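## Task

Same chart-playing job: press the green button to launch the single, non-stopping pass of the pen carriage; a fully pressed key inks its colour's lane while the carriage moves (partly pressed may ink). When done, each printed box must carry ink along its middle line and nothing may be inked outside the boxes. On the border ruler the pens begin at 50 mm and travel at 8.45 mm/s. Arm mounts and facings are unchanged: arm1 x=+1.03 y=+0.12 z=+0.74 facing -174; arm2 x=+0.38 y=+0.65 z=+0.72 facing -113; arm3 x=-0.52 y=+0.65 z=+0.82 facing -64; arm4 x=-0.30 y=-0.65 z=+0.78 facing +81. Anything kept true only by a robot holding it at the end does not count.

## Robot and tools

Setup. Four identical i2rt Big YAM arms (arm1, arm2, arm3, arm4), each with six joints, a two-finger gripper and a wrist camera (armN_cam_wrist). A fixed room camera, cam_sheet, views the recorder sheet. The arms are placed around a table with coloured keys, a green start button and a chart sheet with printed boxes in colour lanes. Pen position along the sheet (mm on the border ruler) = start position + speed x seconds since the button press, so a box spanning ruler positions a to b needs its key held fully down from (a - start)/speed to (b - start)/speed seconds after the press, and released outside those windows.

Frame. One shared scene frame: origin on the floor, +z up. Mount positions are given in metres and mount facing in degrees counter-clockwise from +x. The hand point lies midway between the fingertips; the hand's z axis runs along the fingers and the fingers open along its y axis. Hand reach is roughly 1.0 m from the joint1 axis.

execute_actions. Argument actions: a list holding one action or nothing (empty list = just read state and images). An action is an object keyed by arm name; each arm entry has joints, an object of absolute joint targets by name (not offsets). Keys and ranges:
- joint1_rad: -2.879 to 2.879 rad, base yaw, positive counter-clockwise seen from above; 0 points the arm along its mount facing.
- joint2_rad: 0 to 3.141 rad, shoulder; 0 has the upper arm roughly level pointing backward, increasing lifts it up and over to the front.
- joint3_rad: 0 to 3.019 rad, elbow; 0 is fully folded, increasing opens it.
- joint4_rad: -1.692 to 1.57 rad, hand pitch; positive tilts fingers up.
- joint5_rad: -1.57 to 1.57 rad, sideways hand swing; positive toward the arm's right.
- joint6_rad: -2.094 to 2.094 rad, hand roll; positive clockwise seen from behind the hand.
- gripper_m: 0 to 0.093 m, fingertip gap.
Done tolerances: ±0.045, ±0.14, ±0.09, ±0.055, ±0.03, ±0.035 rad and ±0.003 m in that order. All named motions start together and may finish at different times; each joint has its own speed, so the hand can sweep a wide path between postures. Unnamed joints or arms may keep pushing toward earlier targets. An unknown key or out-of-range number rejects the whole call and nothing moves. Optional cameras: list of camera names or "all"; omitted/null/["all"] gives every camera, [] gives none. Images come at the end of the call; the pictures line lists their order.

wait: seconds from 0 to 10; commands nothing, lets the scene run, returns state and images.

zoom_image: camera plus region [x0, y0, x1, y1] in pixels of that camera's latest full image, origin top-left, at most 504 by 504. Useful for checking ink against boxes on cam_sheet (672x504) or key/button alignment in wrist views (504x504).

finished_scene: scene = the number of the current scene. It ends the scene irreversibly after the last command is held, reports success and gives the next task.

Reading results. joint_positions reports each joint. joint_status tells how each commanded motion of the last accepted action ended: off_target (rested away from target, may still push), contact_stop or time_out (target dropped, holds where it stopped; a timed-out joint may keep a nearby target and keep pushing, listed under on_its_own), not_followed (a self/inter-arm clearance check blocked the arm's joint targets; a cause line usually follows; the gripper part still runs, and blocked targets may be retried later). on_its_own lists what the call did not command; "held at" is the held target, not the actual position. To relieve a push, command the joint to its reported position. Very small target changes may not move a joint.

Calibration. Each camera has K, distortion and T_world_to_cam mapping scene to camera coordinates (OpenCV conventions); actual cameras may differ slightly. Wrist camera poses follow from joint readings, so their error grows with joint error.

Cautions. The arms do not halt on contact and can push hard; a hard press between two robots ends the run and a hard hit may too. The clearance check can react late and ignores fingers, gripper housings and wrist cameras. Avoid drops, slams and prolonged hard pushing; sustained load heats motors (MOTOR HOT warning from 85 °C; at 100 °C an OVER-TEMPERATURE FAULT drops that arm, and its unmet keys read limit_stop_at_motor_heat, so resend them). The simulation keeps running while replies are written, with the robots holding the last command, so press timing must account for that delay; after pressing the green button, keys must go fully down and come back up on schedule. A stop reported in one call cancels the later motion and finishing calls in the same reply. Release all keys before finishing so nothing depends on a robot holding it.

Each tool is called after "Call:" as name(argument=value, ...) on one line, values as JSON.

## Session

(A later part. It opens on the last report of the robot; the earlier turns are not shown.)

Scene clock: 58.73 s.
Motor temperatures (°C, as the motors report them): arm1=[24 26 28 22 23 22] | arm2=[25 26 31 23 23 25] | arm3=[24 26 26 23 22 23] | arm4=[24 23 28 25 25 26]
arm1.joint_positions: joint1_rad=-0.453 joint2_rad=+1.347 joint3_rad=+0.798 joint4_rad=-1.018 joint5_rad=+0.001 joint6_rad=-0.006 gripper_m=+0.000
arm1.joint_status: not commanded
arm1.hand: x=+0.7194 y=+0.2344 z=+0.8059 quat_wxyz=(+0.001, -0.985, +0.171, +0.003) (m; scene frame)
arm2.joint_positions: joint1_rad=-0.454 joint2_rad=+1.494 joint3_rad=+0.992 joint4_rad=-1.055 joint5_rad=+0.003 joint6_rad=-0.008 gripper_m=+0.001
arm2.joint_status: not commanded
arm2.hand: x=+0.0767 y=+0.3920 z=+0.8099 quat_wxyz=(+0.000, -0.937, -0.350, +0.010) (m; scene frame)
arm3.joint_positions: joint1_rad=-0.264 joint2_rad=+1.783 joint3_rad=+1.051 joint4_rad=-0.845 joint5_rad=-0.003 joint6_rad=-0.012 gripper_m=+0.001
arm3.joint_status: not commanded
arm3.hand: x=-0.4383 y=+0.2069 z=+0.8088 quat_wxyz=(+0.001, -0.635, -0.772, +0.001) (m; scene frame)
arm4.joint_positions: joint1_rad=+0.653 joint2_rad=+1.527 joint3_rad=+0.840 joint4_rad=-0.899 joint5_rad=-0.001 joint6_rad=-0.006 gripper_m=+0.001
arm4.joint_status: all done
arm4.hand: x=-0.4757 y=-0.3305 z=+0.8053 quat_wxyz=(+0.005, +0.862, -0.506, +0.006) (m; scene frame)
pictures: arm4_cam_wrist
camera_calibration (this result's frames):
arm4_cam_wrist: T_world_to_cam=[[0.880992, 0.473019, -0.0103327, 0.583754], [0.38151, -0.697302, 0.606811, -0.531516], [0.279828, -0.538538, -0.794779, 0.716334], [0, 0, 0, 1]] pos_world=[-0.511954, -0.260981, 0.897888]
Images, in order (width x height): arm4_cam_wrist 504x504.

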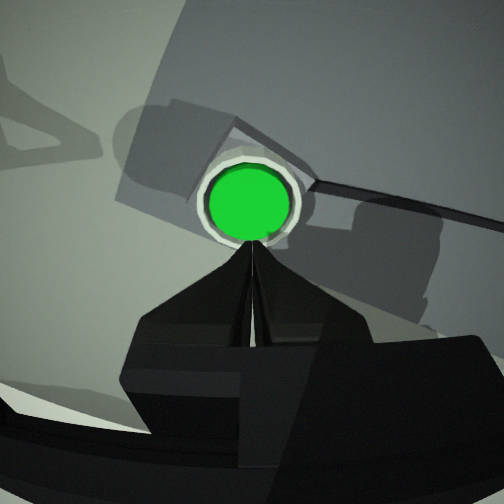

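Call:
execute_actions(actions=[{"arm4":{"joints":{"joint2_rad":1.63,"joint3_rad":0.795,"joint4_rad":-0.74}}}], cameras=["arm4_cam_wrist"])

Call:
execute_actions(actions=[{"arm4":{"joints":{"joint2_rad":1.50,"joint3_rad":1.12,"joint4_rad":-1.15}}}], cameras=[])

Call:
execute_actions(actions=[{"arm4":{"joints":{"joint1_rad":-0.671}}}], cameras=[])

Call:
execute_actions(actions=[{"arm4":{"joints":{"joint2_rad":1.672,"joint3_rad":1.055,"joint4_rad":-0.925}}}], cameras=[])

Call:
wait(seconds=10)

Call:
wait(seconds=10)

Call:
wait(seconds=10)

Call:
wait(seconds=0.2)

Call:
execute_actions(actions=[{"arm1":{"joints":{"joint2_rad":1.456,"joint3_rad":0.733,"joint4_rad":-0.855}},"arm2":{"joints":{"joint2_rad":1.592,"joint3_rad":0.918,"joint4_rad":-0.90}},"arm3":{"joints":{"joint2_rad":1.895,"joint3_rad":1.017,"joint4_rad":-0.70}},"arm4":{"joints":{"joint2_rad":1.778,"joint3_rad":1.008,"joint4_rad":-0.80}}}], cameras=[])

Call:
wait(seconds=1.0)

Call:
execute_actions(actions=[{"arm1":{"joints":{"joint2_rad":1.347,"joint3_rad":0.835,"joint4_rad":-1.03}},"arm2":{"joints":{"joint2_rad":1.49,"joint3_rad":1.03,"joint4_rad":-1.07}},"arm3":{"joints":{"joint2_rad":1.778,"joint3_rad":1.09,"joint4_rad":-0.855}},"arm4":{"joints":{"joint2_rad":1.66,"joint3_rad":1.09,"joint4_rad":-0.95}}}], cameras=[])

Call:
wait(seconds=3)

Scene clock: 68.13 s.
Motor temperatures (°C, as the motors report them): arm1=[24 26 28 22 23 22] | arm2=[25 26 32 23 23 25] | arm3=[24 26 27 23 22 23] | arm4=[24 23 28 25 25 26]
arm1.joint_positions: joint1_rad=-0.453 joint2_rad=+1.347 joint3_rad=+0.798 joint4_rad=-1.018 joint5_rad=+0.001 joint6_rad=-0.006 gripper_m=+0.000
arm1.joint_status: not commanded
arm1.hand: x=+0.7194 y=+0.2344 z=+0.8059 quat_wxyz=(+0.001, -0.985, +0.171, +0.003) (m; scene frame)
arm2.joint_positions: joint1_rad=-0.454 joint2_rad=+1.494 joint3_rad=+0.992 joint4_rad=-1.055 joint5_rad=+0.003 joint6_rad=-0.008 gripper_m=+0.001
arm2.joint_status: not commanded
arm2.hand: x=+0.0767 y=+0.3920 z=+0.8099 quat_wxyz=(+0.000, -0.937, -0.350, +0.010) (m; scene frame)
arm3.joint_positions: joint1_rad=-0.264 joint2_rad=+1.783 joint3_rad=+1.051 joint4_rad=-0.845 joint5_rad=-0.003 joint6_rad=-0.012 gripper_m=+0.001
arm3.joint_status: not commanded
arm3.hand: x=-0.4383 y=+0.2069 z=+0.8088 quat_wxyz=(+0.001, -0.635, -0.772, +0.001) (m; scene frame)
arm4.joint_positions: joint1_rad=+0.653 joint2_rad=+1.596 joint3_rad=+0.804 joint4_rad=-0.763 joint5_rad=+0.000 joint6_rad=-0.006 gripper_m=+0.001
arm4.joint_status: all done
arm4.hand: x=-0.4789 y=-0.3248 z=+0.7711 quat_wxyz=(-0.003, +0.862, -0.506, -0.007) (m; scene frame)
pictures: arm4_cam_wrist
camera_calibration (this result's frames):
arm4_cam_wrist: T_world_to_cam=[[0.880858, 0.473269, -0.0102857, 0.583424], [0.39005, -0.713314, 0.582275, -0.487749], [0.268236, -0.516913, -0.812927, 0.708644], [0, 0, 0, 1]] pos_world=[-0.51375, -0.257728, 0.866081]
Images, in order (width x height): arm4_cam_wrist 504x504.

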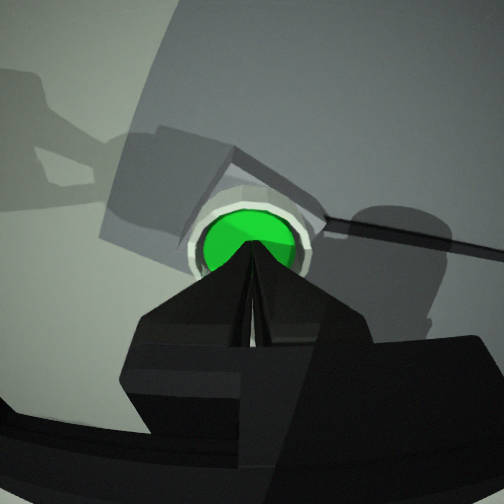

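Scene clock: 69.30 s.
Motor temperatures (°C, as the motors report them): arm1=[24 26 28 22 23 22] | arm2=[25 26 32 23 23 25] | arm3=[24 26 27 23 22 23] | arm4=[24 23 28 25 25 26]
arm1.joint_positions: joint1_rad=-0.453 joint2_rad=+1.347 joint3_rad=+0.798 joint4_rad=-1.018 joint5_rad=+0.001 joint6_rad=-0.006 gripper_m=+0.000
arm1.joint_status: not commanded
arm1.hand: x=+0.7194 y=+0.2344 z=+0.8059 quat_wxyz=(+0.001, -0.985, +0.171, +0.003) (m; scene frame)
arm2.joint_positions: joint1_rad=-0.454 joint2_rad=+1.494 joint3_rad=+0.992 joint4_rad=-1.055 joint5_rad=+0.003 joint6_rad=-0.008 gripper_m=+0.001
arm2.joint_status: not commanded
arm2.hand: x=+0.0767 y=+0.3920 z=+0.8099 quat_wxyz=(+0.000, -0.937, -0.350, +0.010) (m; scene frame)
arm3.joint_positions: joint1_rad=-0.264 joint2_rad=+1.783 joint3_rad=+1.051 joint4_rad=-0.845 joint5_rad=-0.003 joint6_rad=-0.012 gripper_m=+0.001
arm3.joint_status: not commanded
arm3.hand: x=-0.4383 y=+0.2069 z=+0.8088 quat_wxyz=(+0.001, -0.635, -0.772, +0.001) (m; scene frame)
arm4.joint_positions: joint1_rad=+0.653 joint2_rad=+1.493 joint3_rad=+1.098 joint4_rad=-1.143 joint5_rad=+0.000 joint6_rad=-0.006 gripper_m=+0.001
arm4.joint_status: all done
arm4.hand: x=-0.5028 y=-0.2811 z=+0.9025 quat_wxyz=(-0.008, +0.862, -0.506, -0.015) (m; scene frame)
pictures: none
No camera images: the call's "cameras" was empty. Leave "cameras" out to get every camera's image.

Scene clock: 71.00 s.
Motor temperatures (°C, as the motors report them): arm1=[24 26 29 22 23 22] | arm2=[25 26 32 23 23 25] | arm3=[24 26 27 23 22 23] | arm4=[24 23 28 25 25 26]
arm1.joint_positions: joint1_rad=-0.453 joint2_rad=+1.347 joint3_rad=+0.798 joint4_rad=-1.018 joint5_rad=+0.001 joint6_rad=-0.006 gripper_m=+0.000
arm1.joint_status: not commanded
arm1.hand: x=+0.7194 y=+0.2344 z=+0.8059 quat_wxyz=(+0.001, -0.985, +0.171, +0.003) (m; scene frame)
arm2.joint_positions: joint1_rad=-0.454 joint2_rad=+1.494 joint3_rad=+0.992 joint4_rad=-1.055 joint5_rad=+0.003 joint6_rad=-0.008 gripper_m=+0.001
arm2.joint_status: not commanded
arm2.hand: x=+0.0767 y=+0.3920 z=+0.8099 quat_wxyz=(+0.000, -0.937, -0.350, +0.010) (m; scene frame)
arm3.joint_positions: joint1_rad=-0.264 joint2_rad=+1.783 joint3_rad=+1.051 joint4_rad=-0.845 joint5_rad=-0.003 joint6_rad=-0.012 gripper_m=+0.001
arm3.joint_status: not commanded
arm3.hand: x=-0.4383 y=+0.2069 z=+0.8088 quat_wxyz=(+0.001, -0.635, -0.772, +0.001) (m; scene frame)
arm4.joint_positions: joint1_rad=-0.676 joint2_rad=+1.497 joint3_rad=+1.098 joint4_rad=-1.143 joint5_rad=+0.001 joint6_rad=-0.005 gripper_m=+0.001
arm4.joint_status: all done
arm4.hand: x=+0.0097 y=-0.3648 z=+0.9003 quat_wxyz=(-0.013, +0.367, -0.930, -0.005) (m; scene frame)
pictures: none
No camera images: the call's "cameras" was empty. Leave "cameras" out to get every camera's image.

Scene clock: 72.07 s.
Motor temperatures (°C, as the motors report them): arm1=[24 26 29 22 23 22] | arm2=[25 26 32 23 23 25] | arm3=[24 27 27 23 22 23] | arm4=[24 23 28 25 25 26]
arm1.joint_positions: joint1_rad=-0.453 joint2_rad=+1.347 joint3_rad=+0.798 joint4_rad=-1.018 joint5_rad=+0.001 joint6_rad=-0.006 gripper_m=+0.000
arm1.joint_status: not commanded
arm1.hand: x=+0.7194 y=+0.2344 z=+0.8059 quat_wxyz=(+0.001, -0.985, +0.171, +0.003) (m; scene frame)
arm2.joint_positions: joint1_rad=-0.454 joint2_rad=+1.494 joint3_rad=+0.992 joint4_rad=-1.055 joint5_rad=+0.003 joint6_rad=-0.008 gripper_m=+0.001
arm2.joint_status: not commanded
arm2.hand: x=+0.0767 y=+0.3920 z=+0.8099 quat_wxyz=(+0.000, -0.937, -0.350, +0.010) (m; scene frame)
arm3.joint_positions: joint1_rad=-0.264 joint2_rad=+1.783 joint3_rad=+1.051 joint4_rad=-0.845 joint5_rad=-0.003 joint6_rad=-0.012 gripper_m=+0.001
arm3.joint_status: not commanded
arm3.hand: x=-0.4383 y=+0.2069 z=+0.8088 quat_wxyz=(+0.001, -0.635, -0.772, +0.001) (m; scene frame)
arm4.joint_positions: joint1_rad=-0.676 joint2_rad=+1.687 joint3_rad=+1.040 joint4_rad=-0.935 joint5_rad=+0.001 joint6_rad=-0.005 gripper_m=+0.001
arm4.joint_status: all done
arm4.hand: x=+0.0203 y=-0.3550 z=+0.8040 quat_wxyz=(+0.005, +0.367, -0.930, +0.002) (m; scene frame)
pictures: none
No camera images: the call's "cameras" was empty. Leave "cameras" out to get every camera's image.

Scene clock: 82.07 s.
Motor temperatures (°C, as the motors report them): arm1=[24 26 29 22 23 22] | arm2=[25 26 32 23 23 25] | arm3=[24 27 28 23 22 23] | arm4=[24 23 28 25 25 26]
arm1.joint_positions: joint1_rad=-0.453 joint2_rad=+1.347 joint3_rad=+0.798 joint4_rad=-1.018 joint5_rad=+0.001 joint6_rad=-0.006 gripper_m=+0.000
arm1.joint_status: not commanded
arm1.hand: x=+0.7194 y=+0.2344 z=+0.8059 quat_wxyz=(+0.001, -0.985, +0.171, +0.003) (m; scene frame)
arm2.joint_positions: joint1_rad=-0.454 joint2_rad=+1.494 joint3_rad=+0.992 joint4_rad=-1.055 joint5_rad=+0.003 joint6_rad=-0.008 gripper_m=+0.001
arm2.joint_status: not commanded
arm2.hand: x=+0.0767 y=+0.3920 z=+0.8099 quat_wxyz=(+0.000, -0.937, -0.350, +0.010) (m; scene frame)
arm3.joint_positions: joint1_rad=-0.264 joint2_rad=+1.783 joint3_rad=+1.051 joint4_rad=-0.845 joint5_rad=-0.003 joint6_rad=-0.012 gripper_m=+0.001
arm3.joint_status: not commanded
arm3.hand: x=-0.4383 y=+0.2069 z=+0.8088 quat_wxyz=(+0.001, -0.635, -0.772, +0.001) (m; scene frame)
arm4.joint_positions: joint1_rad=-0.676 joint2_rad=+1.687 joint3_rad=+1.040 joint4_rad=-0.935 joint5_rad=+0.001 joint6_rad=-0.005 gripper_m=+0.001
arm4.joint_status: all done
arm4.hand: x=+0.0203 y=-0.3550 z=+0.8040 quat_wxyz=(+0.005, +0.367, -0.930, +0.002) (m; scene frame)
wait: 10.00 s; at rest by 0.27 s
pictures: arm1_cam_wrist, arm2_cam_wrist, arm3_cam_wrist, arm4_cam_wrist, cam_sheet
camera_calibration (this result's frames):
arm1_cam_wrist: T_world_to_cam=[[0.333229, 0.942618, -0.0207205, -0.437473], [0.774145, -0.260994, 0.576699, -0.960084], [0.538199, -0.208213, -0.816694, 0.447127], [0, 0, 0, 1]] pos_world=[0.64838, 0.254891, 0.909781]
arm2_cam_wrist: T_world_to_cam=[[-0.676859, 0.736102, -0.00408438, -0.231635], [0.604426, 0.55893, 0.567685, -0.71696], [0.420157, 0.381774, -0.823236, 0.606434], [0, 0, 0, 1]] pos_world=[0.0217677, 0.339718, 0.905299]
arm3_cam_wrist: T_world_to_cam=[[-0.98339, -0.181476, -0.00337399, -0.388508], [-0.146841, 0.784504, 0.602487, -0.707682], [-0.10669, 0.592975, -0.798121, 0.596566], [0, 0, 0, 1]] pos_world=[-0.422324, 0.130925, 0.901191]
arm4_cam_wrist: T_world_to_cam=[[0.669937, -0.742375, -0.00800727, -0.270766], [-0.58867, -0.53774, 0.603576, -0.658075], [-0.452385, -0.399644, -0.797265, 0.629449], [0, 0, 0, 1]] pos_world=[0.0787608, -0.303327, 0.896868]
Images, in order (width x height): arm1_cam_wrist 504x504, arm2_cam_wrist 504x504, arm3_cam_wrist 504x504, arm4_cam_wrist 504x504, cam_sheet 672x504.

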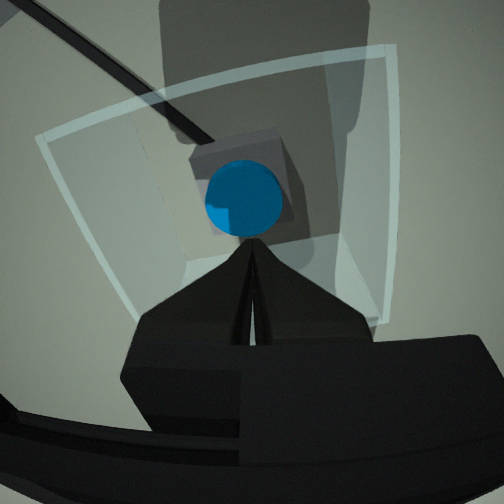

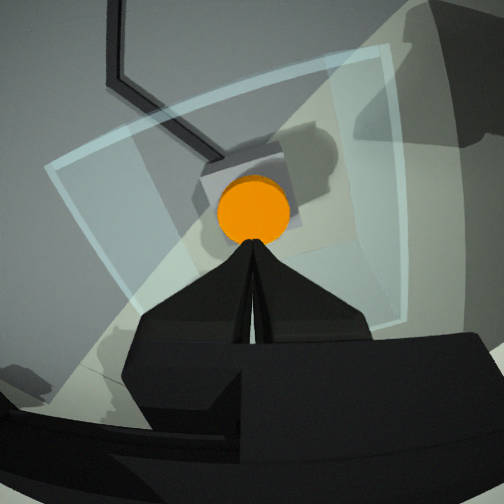

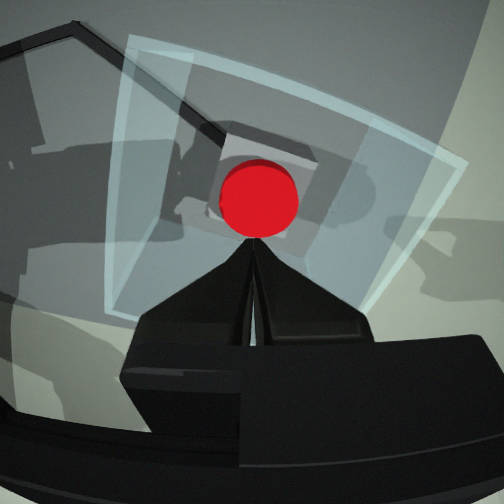

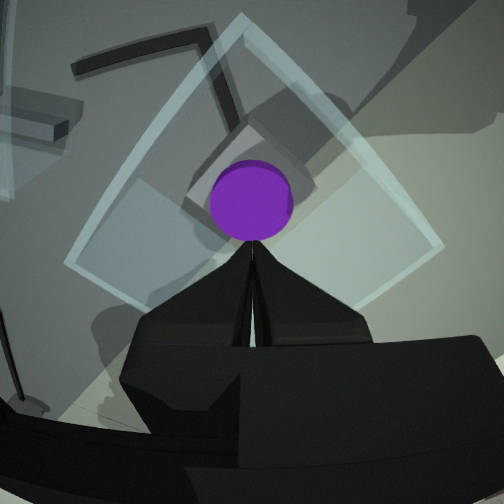

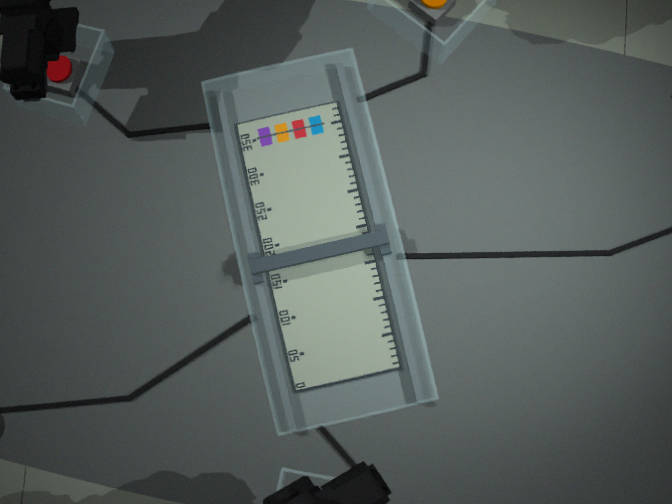

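Scene clock: 92.07 s.
Motor temperatures (°C, as the motors report them): arm1=[24 26 29 22 23 22] | arm2=[25 26 33 23 23 25] | arm3=[24 27 28 23 22 23] | arm4=[24 23 28 25 25 26]
arm1.joint_positions: joint1_rad=-0.453 joint2_rad=+1.347 joint3_rad=+0.798 joint4_rad=-1.018 joint5_rad=+0.001 joint6_rad=-0.006 gripper_m=+0.000
arm1.joint_status: not commanded
arm1.hand: x=+0.7194 y=+0.2344 z=+0.8059 quat_wxyz=(+0.001, -0.985, +0.171, +0.003) (m; scene frame)
arm2.joint_positions: joint1_rad=-0.454 joint2_rad=+1.494 joint3_rad=+0.992 joint4_rad=-1.055 joint5_rad=+0.003 joint6_rad=-0.008 gripper_m=+0.001
arm2.joint_status: not commanded
arm2.hand: x=+0.0767 y=+0.3920 z=+0.8099 quat_wxyz=(+0.000, -0.937, -0.350, +0.010) (m; scene frame)
arm3.joint_positions: joint1_rad=-0.264 joint2_rad=+1.783 joint3_rad=+1.051 joint4_rad=-0.845 joint5_rad=-0.003 joint6_rad=-0.012 gripper_m=+0.001
arm3.joint_status: not commanded
arm3.hand: x=-0.4383 y=+0.2069 z=+0.8088 quat_wxyz=(+0.001, -0.635, -0.772, +0.001) (m; scene frame)
arm4.joint_positions: joint1_rad=-0.676 joint2_rad=+1.687 joint3_rad=+1.040 joint4_rad=-0.935 joint5_rad=+0.001 joint6_rad=-0.005 gripper_m=+0.001
arm4.joint_status: all done
arm4.hand: x=+0.0203 y=-0.3550 z=+0.8040 quat_wxyz=(+0.005, +0.367, -0.930, +0.002) (m; scene frame)
wait: 10.00 s; at rest by 0.27 s
pictures: arm1_cam_wrist, arm2_cam_wrist, arm3_cam_wrist, arm4_cam_wrist, cam_sheet
camera_calibration (this result's frames):
arm1_cam_wrist: T_world_to_cam=[[0.333229, 0.942618, -0.0207205, -0.437473], [0.774145, -0.260994, 0.576699, -0.960084], [0.538199, -0.208213, -0.816694, 0.447127], [0, 0, 0, 1]] pos_world=[0.64838, 0.254891, 0.909781]
arm2_cam_wrist: T_world_to_cam=[[-0.676859, 0.736102, -0.00408438, -0.231635], [0.604426, 0.55893, 0.567685, -0.71696], [0.420157, 0.381774, -0.823236, 0.606434], [0, 0, 0, 1]] pos_world=[0.0217677, 0.339718, 0.905299]
arm3_cam_wrist: T_world_to_cam=[[-0.98339, -0.181476, -0.00337399, -0.388508], [-0.146841, 0.784504, 0.602487, -0.707682], [-0.10669, 0.592975, -0.798121, 0.596566], [0, 0, 0, 1]] pos_world=[-0.422324, 0.130925, 0.901191]
arm4_cam_wrist: T_world_to_cam=[[0.669937, -0.742375, -0.00800727, -0.270766], [-0.58867, -0.53774, 0.603576, -0.658075], [-0.452385, -0.399644, -0.797265, 0.629449], [0, 0, 0, 1]] pos_world=[0.0787608, -0.303327, 0.896868]
Images, in order (width x height): arm1_cam_wrist 504x504, arm2_cam_wrist 504x504, arm3_cam_wrist 504x504, arm4_cam_wrist 504x504, cam_sheet 672x504.

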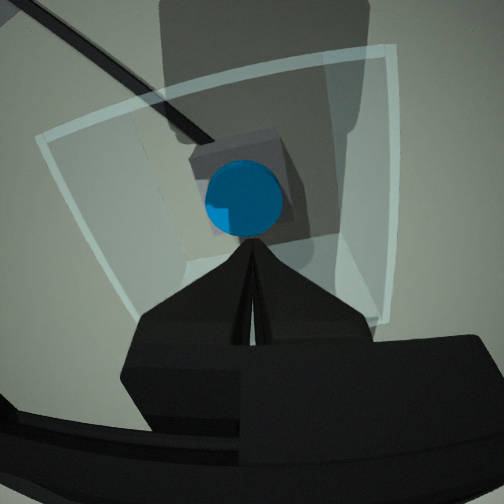

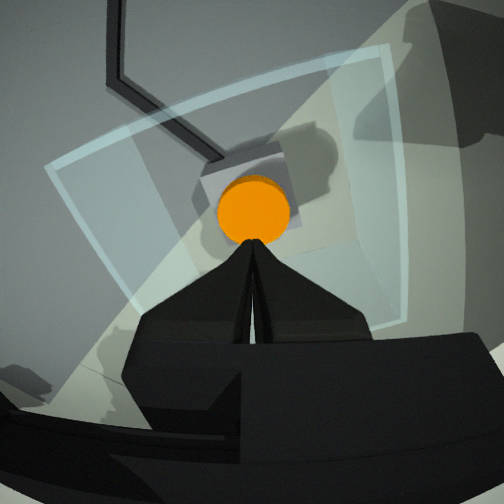

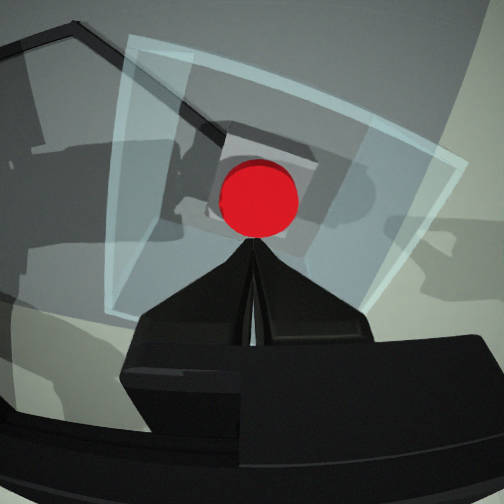

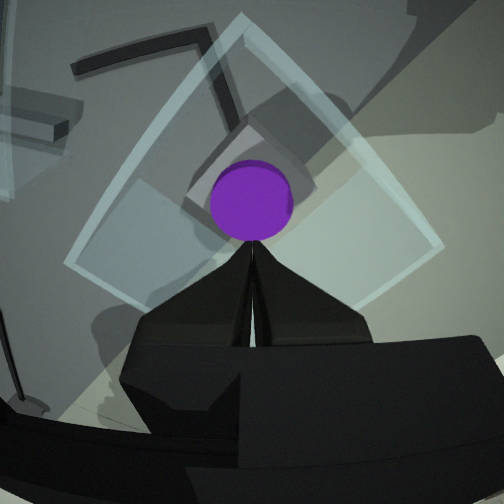

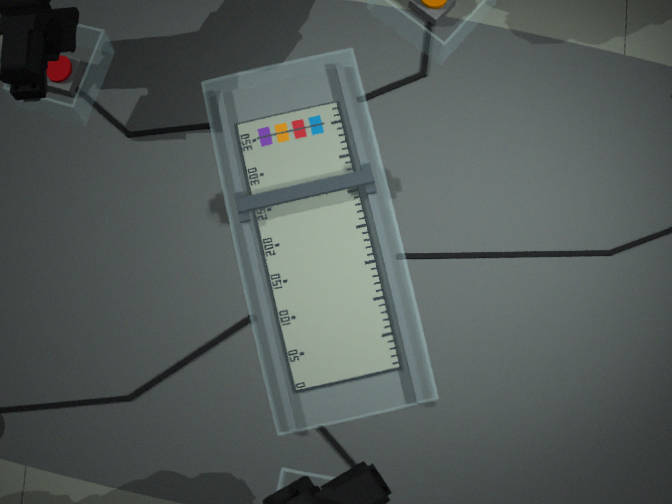

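Scene clock: 102.07 s.
Motor temperatures (°C, as the motors report them): arm1=[24 26 29 22 23 22] | arm2=[25 27 33 23 23 25] | arm3=[24 27 28 23 22 23] | arm4=[24 23 28 25 25 26]
arm1.joint_positions: joint1_rad=-0.453 joint2_rad=+1.347 joint3_rad=+0.798 joint4_rad=-1.018 joint5_rad=+0.001 joint6_rad=-0.006 gripper_m=+0.000
arm1.joint_status: not commanded
arm1.hand: x=+0.7194 y=+0.2344 z=+0.8059 quat_wxyz=(+0.001, -0.985, +0.171, +0.003) (m; scene frame)
arm2.joint_positions: joint1_rad=-0.454 joint2_rad=+1.494 joint3_rad=+0.992 joint4_rad=-1.055 joint5_rad=+0.003 joint6_rad=-0.008 gripper_m=+0.001
arm2.joint_status: not commanded
arm2.hand: x=+0.0767 y=+0.3920 z=+0.8099 quat_wxyz=(+0.000, -0.937, -0.350, +0.010) (m; scene frame)
arm3.joint_positions: joint1_rad=-0.264 joint2_rad=+1.783 joint3_rad=+1.051 joint4_rad=-0.845 joint5_rad=-0.003 joint6_rad=-0.012 gripper_m=+0.001
arm3.joint_status: not commanded
arm3.hand: x=-0.4383 y=+0.2069 z=+0.8088 quat_wxyz=(+0.001, -0.635, -0.772, +0.001) (m; scene frame)
arm4.joint_positions: joint1_rad=-0.676 joint2_rad=+1.687 joint3_rad=+1.040 joint4_rad=-0.935 joint5_rad=+0.001 joint6_rad=-0.005 gripper_m=+0.001
arm4.joint_status: all done
arm4.hand: x=+0.0203 y=-0.3550 z=+0.8040 quat_wxyz=(+0.005, +0.367, -0.930, +0.002) (m; scene frame)
wait: 10.00 s; at rest by 0.27 s
pictures: arm1_cam_wrist, arm2_cam_wrist, arm3_cam_wrist, arm4_cam_wrist, cam_sheet
camera_calibration (this result's frames):
arm1_cam_wrist: T_world_to_cam=[[0.333229, 0.942618, -0.0207205, -0.437473], [0.774145, -0.260994, 0.576699, -0.960084], [0.538199, -0.208213, -0.816694, 0.447127], [0, 0, 0, 1]] pos_world=[0.64838, 0.254891, 0.909781]
arm2_cam_wrist: T_world_to_cam=[[-0.676859, 0.736102, -0.00408438, -0.231635], [0.604426, 0.55893, 0.567685, -0.71696], [0.420157, 0.381774, -0.823236, 0.606434], [0, 0, 0, 1]] pos_world=[0.0217677, 0.339718, 0.905299]
arm3_cam_wrist: T_world_to_cam=[[-0.98339, -0.181476, -0.00337399, -0.388508], [-0.146841, 0.784504, 0.602487, -0.707682], [-0.10669, 0.592975, -0.798121, 0.596566], [0, 0, 0, 1]] pos_world=[-0.422324, 0.130925, 0.901191]
arm4_cam_wrist: T_world_to_cam=[[0.669937, -0.742375, -0.00800727, -0.270766], [-0.58867, -0.53774, 0.603576, -0.658075], [-0.452385, -0.399644, -0.797265, 0.629449], [0, 0, 0, 1]] pos_world=[0.0787608, -0.303327, 0.896868]
Images, in order (width x height): arm1_cam_wrist 504x504, arm2_cam_wrist 504x504, arm3_cam_wrist 504x504, arm4_cam_wrist 504x504, cam_sheet 672x504.

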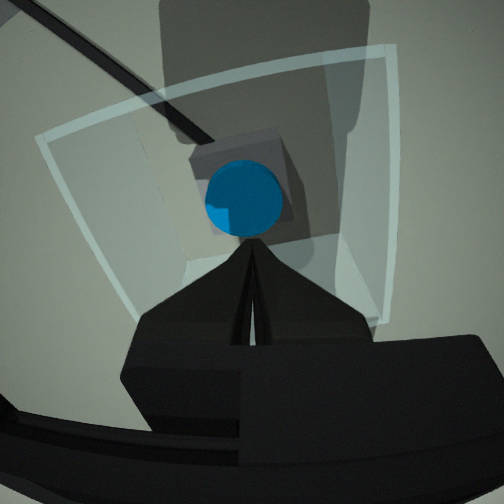

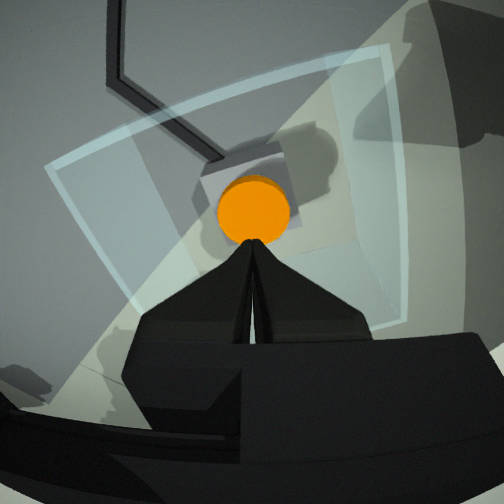

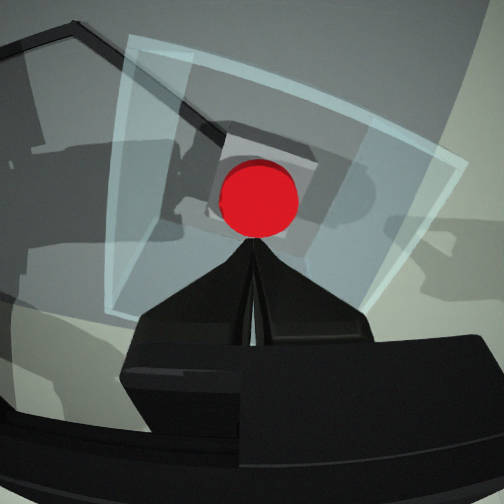

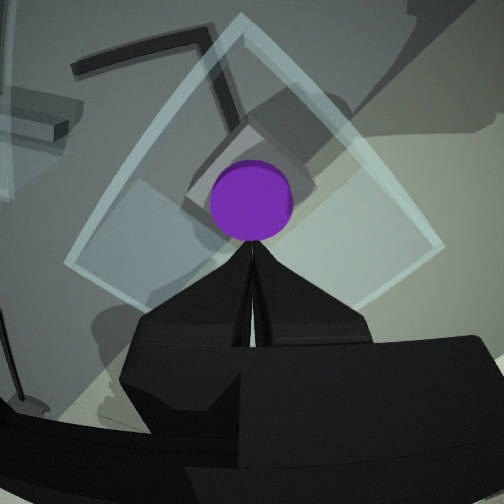

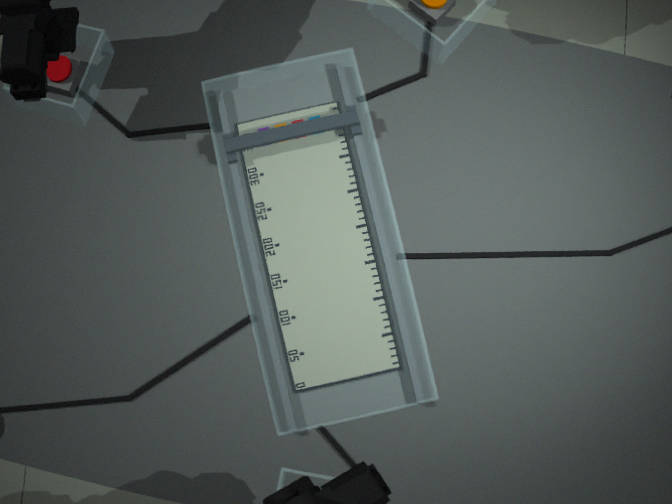

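Scene clock: 102.27 s.
Motor temperatures (°C, as the motors report them): arm1=[24 26 29 22 23 22] | arm2=[25 27 33 23 23 25] | arm3=[24 27 28 23 22 23] | arm4=[24 23 28 25 25 26]
arm1.joint_positions: joint1_rad=-0.453 joint2_rad=+1.347 joint3_rad=+0.798 joint4_rad=-1.018 joint5_rad=+0.001 joint6_rad=-0.006 gripper_m=+0.000
arm1.joint_status: not commanded
arm1.hand: x=+0.7194 y=+0.2344 z=+0.8059 quat_wxyz=(+0.001, -0.985, +0.171, +0.003) (m; scene frame)
arm2.joint_positions: joint1_rad=-0.454 joint2_rad=+1.494 joint3_rad=+0.992 joint4_rad=-1.055 joint5_rad=+0.003 joint6_rad=-0.008 gripper_m=+0.001
arm2.joint_status: not commanded
arm2.hand: x=+0.0767 y=+0.3920 z=+0.8099 quat_wxyz=(+0.000, -0.937, -0.350, +0.010) (m; scene frame)
arm3.joint_positions: joint1_rad=-0.264 joint2_rad=+1.783 joint3_rad=+1.051 joint4_rad=-0.845 joint5_rad=-0.003 joint6_rad=-0.012 gripper_m=+0.001
arm3.joint_status: not commanded
arm3.hand: x=-0.4383 y=+0.2069 z=+0.8088 quat_wxyz=(+0.001, -0.635, -0.772, +0.001) (m; scene frame)
arm4.joint_positions: joint1_rad=-0.676 joint2_rad=+1.687 joint3_rad=+1.040 joint4_rad=-0.935 joint5_rad=+0.001 joint6_rad=-0.005 gripper_m=+0.001
arm4.joint_status: all done
arm4.hand: x=+0.0203 y=-0.3550 z=+0.8040 quat_wxyz=(+0.005, +0.367, -0.930, +0.002) (m; scene frame)
wait: 0.20 s; no rest
pictures: arm1_cam_wrist, arm2_cam_wrist, arm3_cam_wrist, arm4_cam_wrist, cam_sheet
camera_calibration (this result's frames):
arm1_cam_wrist: T_world_to_cam=[[0.333229, 0.942618, -0.0207205, -0.437473], [0.774145, -0.260994, 0.576699, -0.960084], [0.538199, -0.208213, -0.816694, 0.447127], [0, 0, 0, 1]] pos_world=[0.64838, 0.254891, 0.909781]
arm2_cam_wrist: T_world_to_cam=[[-0.676859, 0.736102, -0.00408438, -0.231635], [0.604426, 0.55893, 0.567685, -0.71696], [0.420157, 0.381774, -0.823236, 0.606434], [0, 0, 0, 1]] pos_world=[0.0217677, 0.339718, 0.905299]
arm3_cam_wrist: T_world_to_cam=[[-0.98339, -0.181476, -0.00337399, -0.388508], [-0.146841, 0.784504, 0.602487, -0.707682], [-0.10669, 0.592975, -0.798121, 0.596566], [0, 0, 0, 1]] pos_world=[-0.422324, 0.130925, 0.901191]
arm4_cam_wrist: T_world_to_cam=[[0.669937, -0.742375, -0.00800727, -0.270766], [-0.58867, -0.53774, 0.603576, -0.658075], [-0.452385, -0.399644, -0.797265, 0.629449], [0, 0, 0, 1]] pos_world=[0.0787608, -0.303327, 0.896868]
Images, in order (width x height): arm1_cam_wrist 504x504, arm2_cam_wrist 504x504, arm3_cam_wrist 504x504, arm4_cam_wrist 504x504, cam_sheet 672x504.

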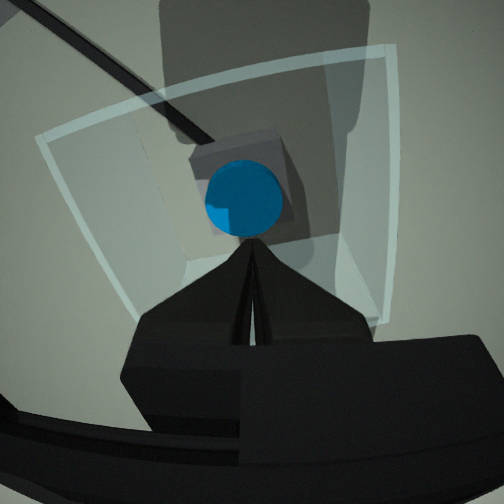

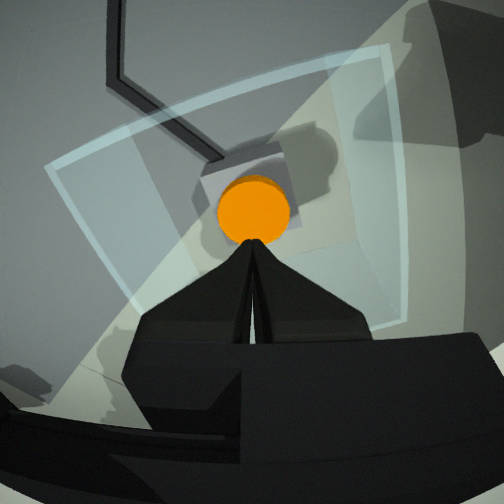

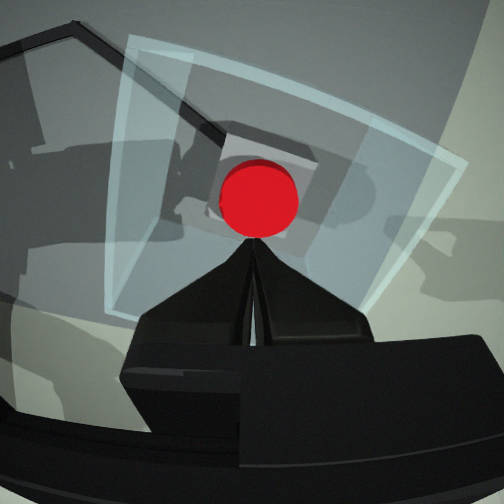

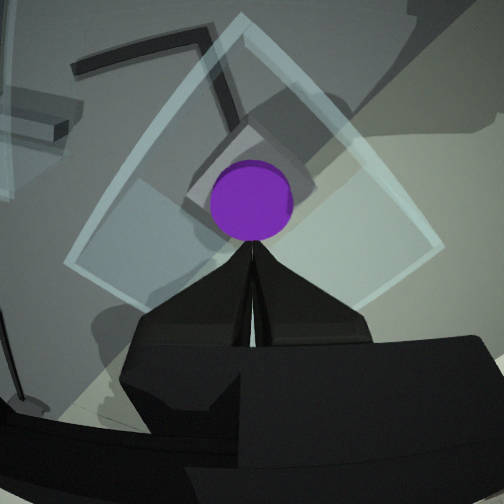

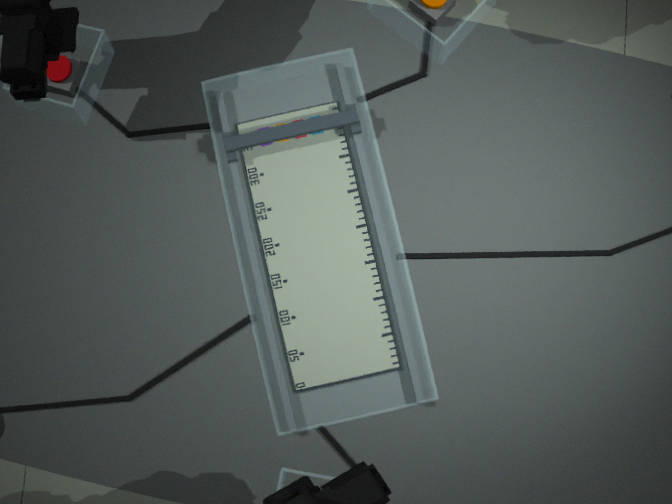

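Scene clock: 103.23 s.
Motor temperatures (°C, as the motors report them): arm1=[24 26 29 22 23 22] | arm2=[25 27 33 23 23 25] | arm3=[24 27 28 23 22 23] | arm4=[24 23 28 25 25 26]
arm1.joint_positions: joint1_rad=-0.453 joint2_rad=+1.423 joint3_rad=+0.754 joint4_rad=-0.886 joint5_rad=+0.002 joint6_rad=-0.006 gripper_m=+0.000
arm1.joint_status: all done
arm1.hand: x=+0.7138 y=+0.2366 z=+0.7686 quat_wxyz=(+0.003, -0.985, +0.172, +0.009) (m; scene frame)
arm2.joint_positions: joint1_rad=-0.454 joint2_rad=+1.561 joint3_rad=+0.935 joint4_rad=-0.921 joint5_rad=+0.003 joint6_rad=-0.008 gripper_m=+0.001
arm2.joint_status: all done
arm2.hand: x=+0.0745 y=+0.3903 z=+0.7662 quat_wxyz=(-0.002, -0.937, -0.350, +0.015) (m; scene frame)
arm3.joint_positions: joint1_rad=-0.264 joint2_rad=+1.852 joint3_rad=+1.032 joint4_rad=-0.718 joint5_rad=-0.003 joint6_rad=-0.012 gripper_m=+0.001
arm3.joint_status: all done
arm3.hand: x=-0.4365 y=+0.1965 z=+0.7742 quat_wxyz=(-0.014, -0.635, -0.772, +0.014) (m; scene frame)
arm4.joint_positions: joint1_rad=-0.676 joint2_rad=+1.738 joint3_rad=+1.016 joint4_rad=-0.819 joint5_rad=+0.001 joint6_rad=-0.005 gripper_m=+0.001
arm4.joint_status: all done
arm4.hand: x=+0.0277 y=-0.3483 z=+0.7754 quat_wxyz=(-0.013, +0.367, -0.930, -0.005) (m; scene frame)
pictures: none
No camera images: the call's "cameras" was empty. Leave "cameras" out to get every camera's image.

Scene clock: 104.23 s.
Motor temperatures (°C, as the motors report them): arm1=[24 26 29 22 23 22] | arm2=[25 26 33 23 23 25] | arm3=[24 27 28 23 22 23] | arm4=[24 23 28 25 25 26]
arm1.joint_positions: joint1_rad=-0.453 joint2_rad=+1.423 joint3_rad=+0.754 joint4_rad=-0.886 joint5_rad=+0.001 joint6_rad=-0.006 gripper_m=+0.000
arm1.joint_status: all done
arm1.hand: x=+0.7137 y=+0.2366 z=+0.7686 quat_wxyz=(+0.002, -0.985, +0.172, +0.009) (m; scene frame)
arm2.joint_positions: joint1_rad=-0.454 joint2_rad=+1.561 joint3_rad=+0.935 joint4_rad=-0.921 joint5_rad=+0.003 joint6_rad=-0.008 gripper_m=+0.001
arm2.joint_status: all done
arm2.hand: x=+0.0745 y=+0.3903 z=+0.7662 quat_wxyz=(-0.002, -0.937, -0.350, +0.015) (m; scene frame)
arm3.joint_positions: joint1_rad=-0.264 joint2_rad=+1.852 joint3_rad=+1.032 joint4_rad=-0.718 joint5_rad=-0.003 joint6_rad=-0.012 gripper_m=+0.001
arm3.joint_status: all done
arm3.hand: x=-0.4365 y=+0.1965 z=+0.7742 quat_wxyz=(-0.014, -0.635, -0.772, +0.014) (m; scene frame)
arm4.joint_positions: joint1_rad=-0.676 joint2_rad=+1.738 joint3_rad=+1.016 joint4_rad=-0.819 joint5_rad=+0.001 joint6_rad=-0.005 gripper_m=+0.001
arm4.joint_status: all done
arm4.hand: x=+0.0277 y=-0.3483 z=+0.7754 quat_wxyz=(-0.013, +0.367, -0.930, -0.005) (m; scene frame)
wait: 1.00 s; at rest by 0.27 s
pictures: arm1_cam_wrist, arm2_cam_wrist, arm3_cam_wrist, arm4_cam_wrist, cam_sheet
camera_calibration (this result's frames):
arm1_cam_wrist: T_world_to_cam=[[0.333358, 0.942584, -0.020206, -0.438867], [0.780524, -0.263895, 0.566694, -0.929802], [0.528824, -0.204684, -0.82368, 0.43146], [0, 0, 0, 1]] pos_world=[0.643865, 0.256611, 0.873431]
arm2_cam_wrist: T_world_to_cam=[[-0.67691, 0.736056, -0.00374631, -0.232313], [0.608334, 0.562303, 0.56013, -0.685718], [0.414393, 0.376879, -0.828396, 0.578351], [0, 0, 0, 1]] pos_world=[0.020226, 0.338608, 0.862325]
arm3_cam_wrist: T_world_to_cam=[[-0.98332, -0.181844, -0.00375016, -0.388362], [-0.15147, 0.80731, 0.570357, -0.66003], [-0.100688, 0.561412, -0.821388, 0.602146], [0, 0, 0, 1]] pos_world=[-0.421229, 0.124176, 0.869592]
arm4_cam_wrist: T_world_to_cam=[[0.670166, -0.742167, -0.00807305, -0.270824], [-0.605954, -0.553385, 0.571476, -0.612897], [-0.428598, -0.378092, -0.820579, 0.637671], [0, 0, 0, 1]] pos_world=[0.083414, -0.299066, 0.871328]
Images, in order (width x height): arm1_cam_wrist 504x504, arm2_cam_wrist 504x504, arm3_cam_wrist 504x504, arm4_cam_wrist 504x504, cam_sheet 672x504.

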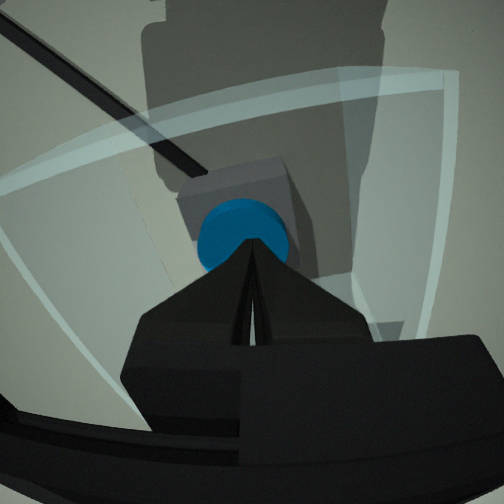

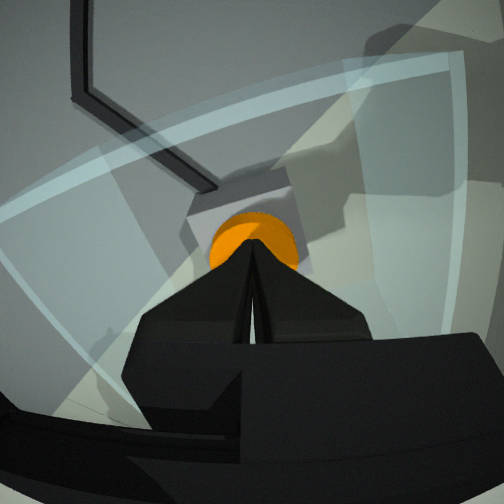

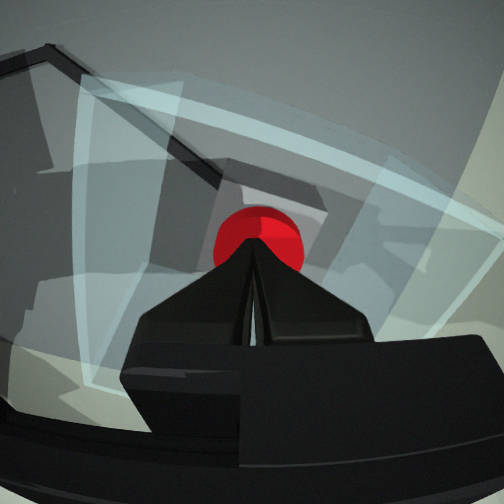

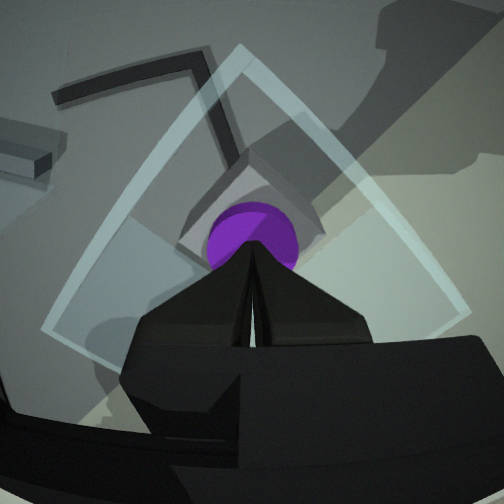

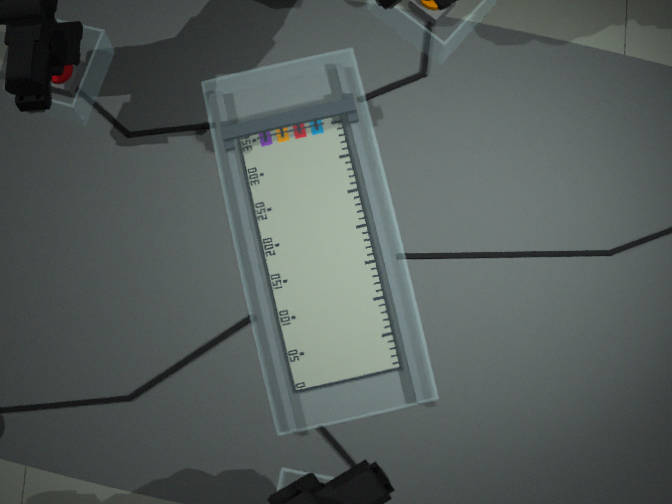

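Scene clock: 105.20 s.
Motor temperatures (°C, as the motors report them): arm1=[24 26 29 22 23 22] | arm2=[25 27 33 23 23 25] | arm3=[24 27 28 23 22 23] | arm4=[24 23 28 25 25 26]
arm1.joint_positions: joint1_rad=-0.453 joint2_rad=+1.347 joint3_rad=+0.798 joint4_rad=-1.017 joint5_rad=+0.002 joint6_rad=-0.006 gripper_m=+0.000
arm1.joint_status: all done
arm1.hand: x=+0.7194 y=+0.2346 z=+0.8059 quat_wxyz=(+0.001, -0.985, +0.172, +0.003) (m; scene frame)
arm2.joint_positions: joint1_rad=-0.454 joint2_rad=+1.494 joint3_rad=+0.992 joint4_rad=-1.055 joint5_rad=+0.003 joint6_rad=-0.008 gripper_m=+0.001
arm2.joint_status: all done
arm2.hand: x=+0.0768 y=+0.3921 z=+0.8097 quat_wxyz=(+0.000, -0.937, -0.350, +0.010) (m; scene frame)
arm3.joint_positions: joint1_rad=-0.264 joint2_rad=+1.783 joint3_rad=+1.051 joint4_rad=-0.845 joint5_rad=-0.003 joint6_rad=-0.012 gripper_m=+0.001
arm3.joint_status: all done
arm3.hand: x=-0.4382 y=+0.2069 z=+0.8087 quat_wxyz=(+0.001, -0.635, -0.772, +0.001) (m; scene frame)
arm4.joint_positions: joint1_rad=-0.676 joint2_rad=+1.660 joint3_rad=+1.054 joint4_rad=-0.943 joint5_rad=+0.001 joint6_rad=-0.005 gripper_m=+0.001
arm4.joint_status: all done
arm4.hand: x=+0.0256 y=-0.3502 z=+0.8195 quat_wxyz=(-0.010, +0.367, -0.930, -0.003) (m; scene frame)
pictures: none
No camera images: the call's "cameras" was empty. Leave "cameras" out to get every camera's image.

Scene clock: 108.20 s.
Motor temperatures (°C, as the motors report them): arm1=[24 26 29 22 23 22] | arm2=[25 27 33 23 23 25] | arm3=[24 27 28 23 22 23] | arm4=[24 23 28 25 25 26]
arm1.joint_positions: joint1_rad=-0.453 joint2_rad=+1.347 joint3_rad=+0.798 joint4_rad=-1.017 joint5_rad=+0.002 joint6_rad=-0.006 gripper_m=+0.000
arm1.joint_status: all done
arm1.hand: x=+0.7194 y=+0.2346 z=+0.8059 quat_wxyz=(+0.001, -0.985, +0.172, +0.003) (m; scene frame)
arm2.joint_positions: joint1_rad=-0.454 joint2_rad=+1.494 joint3_rad=+0.992 joint4_rad=-1.055 joint5_rad=+0.003 joint6_rad=-0.008 gripper_m=+0.001
arm2.joint_status: all done
arm2.hand: x=+0.0768 y=+0.3921 z=+0.8097 quat_wxyz=(+0.000, -0.937, -0.350, +0.010) (m; scene frame)
arm3.joint_positions: joint1_rad=-0.264 joint2_rad=+1.783 joint3_rad=+1.051 joint4_rad=-0.845 joint5_rad=-0.003 joint6_rad=-0.012 gripper_m=+0.001
arm3.joint_status: all done
arm3.hand: x=-0.4382 y=+0.2069 z=+0.8087 quat_wxyz=(+0.001, -0.635, -0.772, +0.001) (m; scene frame)
arm4.joint_positions: joint1_rad=-0.676 joint2_rad=+1.660 joint3_rad=+1.054 joint4_rad=-0.943 joint5_rad=+0.001 joint6_rad=-0.005 gripper_m=+0.001
arm4.joint_status: all done
arm4.hand: x=+0.0256 y=-0.3502 z=+0.8195 quat_wxyz=(-0.010, +0.367, -0.930, -0.003) (m; scene frame)
wait: 3.00 s; at rest by 0.27 s
pictures: arm1_cam_wrist, arm2_cam_wrist, arm3_cam_wrist, arm4_cam_wrist, cam_sheet
camera_calibration (this result's frames):
arm1_cam_wrist: T_world_to_cam=[[0.333591, 0.942507, -0.0199558, -0.438455], [0.7741, -0.261781, 0.576403, -0.959555], [0.538039, -0.20773, -0.816922, 0.447368], [0, 0, 0, 1]] pos_world=[0.648355, 0.254986, 0.909806]
arm2_cam_wrist: T_world_to_cam=[[-0.676856, 0.736104, -0.00409845, -0.23162], [0.604262, 0.558789, 0.567998, -0.717206], [0.420396, 0.381977, -0.823019, 0.605961], [0, 0, 0, 1]] pos_world=[0.0218637, 0.3398, 0.90514]
arm3_cam_wrist: T_world_to_cam=[[-0.983389, -0.181472, -0.00375544, -0.388136], [-0.147023, 0.784237, 0.602791, -0.707896], [-0.106445, 0.59333, -0.79789, 0.59625], [0, 0, 0, 1]] pos_world=[-0.422298, 0.130949, 0.900998]
arm4_cam_wrist: T_world_to_cam=[[0.670127, -0.742204, -0.00799652, -0.270581], [-0.603057, -0.55071, 0.577097, -0.644184], [-0.432727, -0.381906, -0.816636, 0.667779], [0, 0, 0, 1]] pos_world=[0.0818101, -0.300556, 0.914925]
Images, in order (width x height): arm1_cam_wrist 504x504, arm2_cam_wrist 504x504, arm3_cam_wrist 504x504, arm4_cam_wrist 504x504, cam_sheet 672x504.

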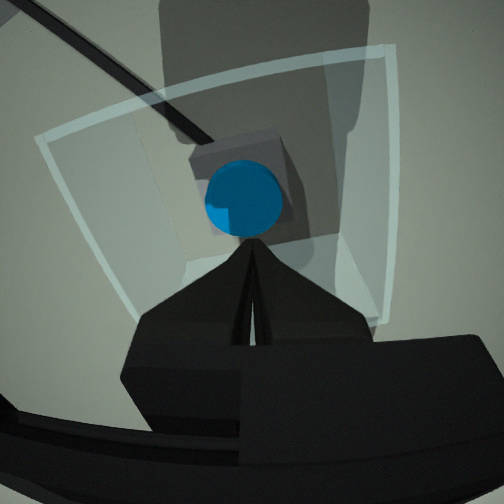

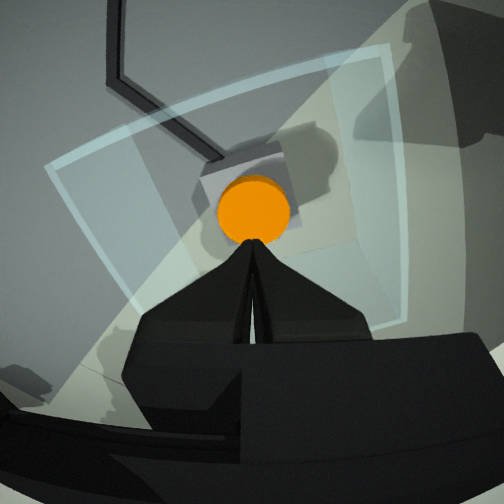

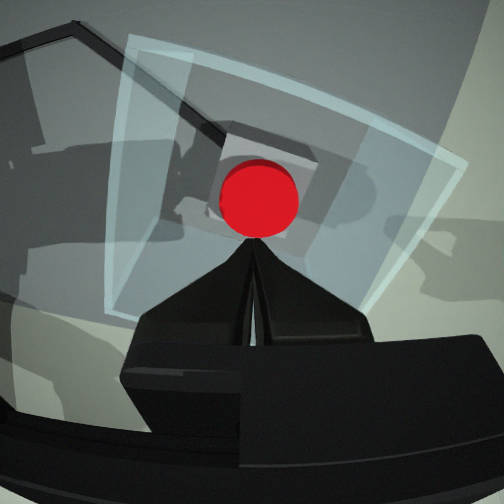

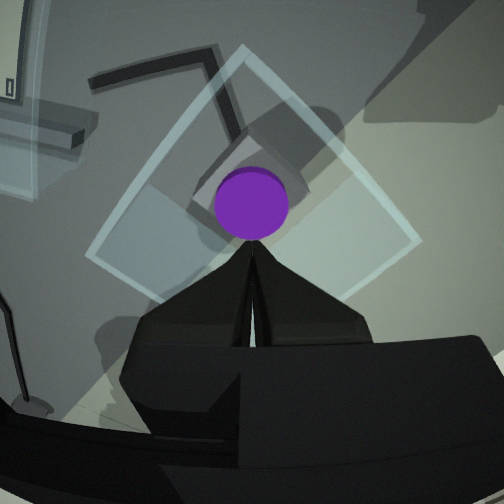

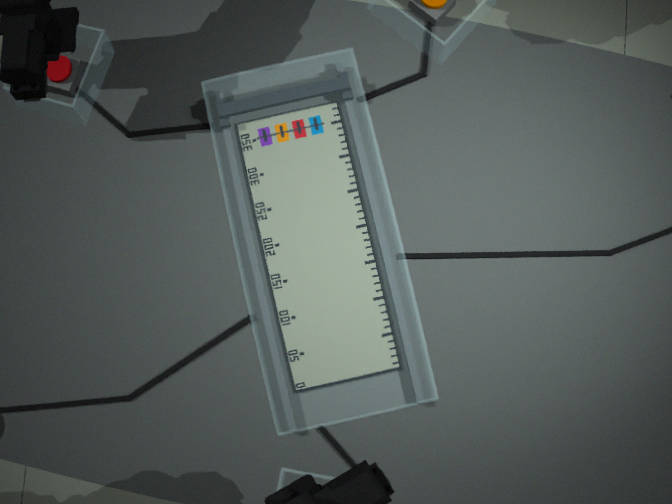

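Call:
finished_scene(scene=2)

The scene is finished: the task was done.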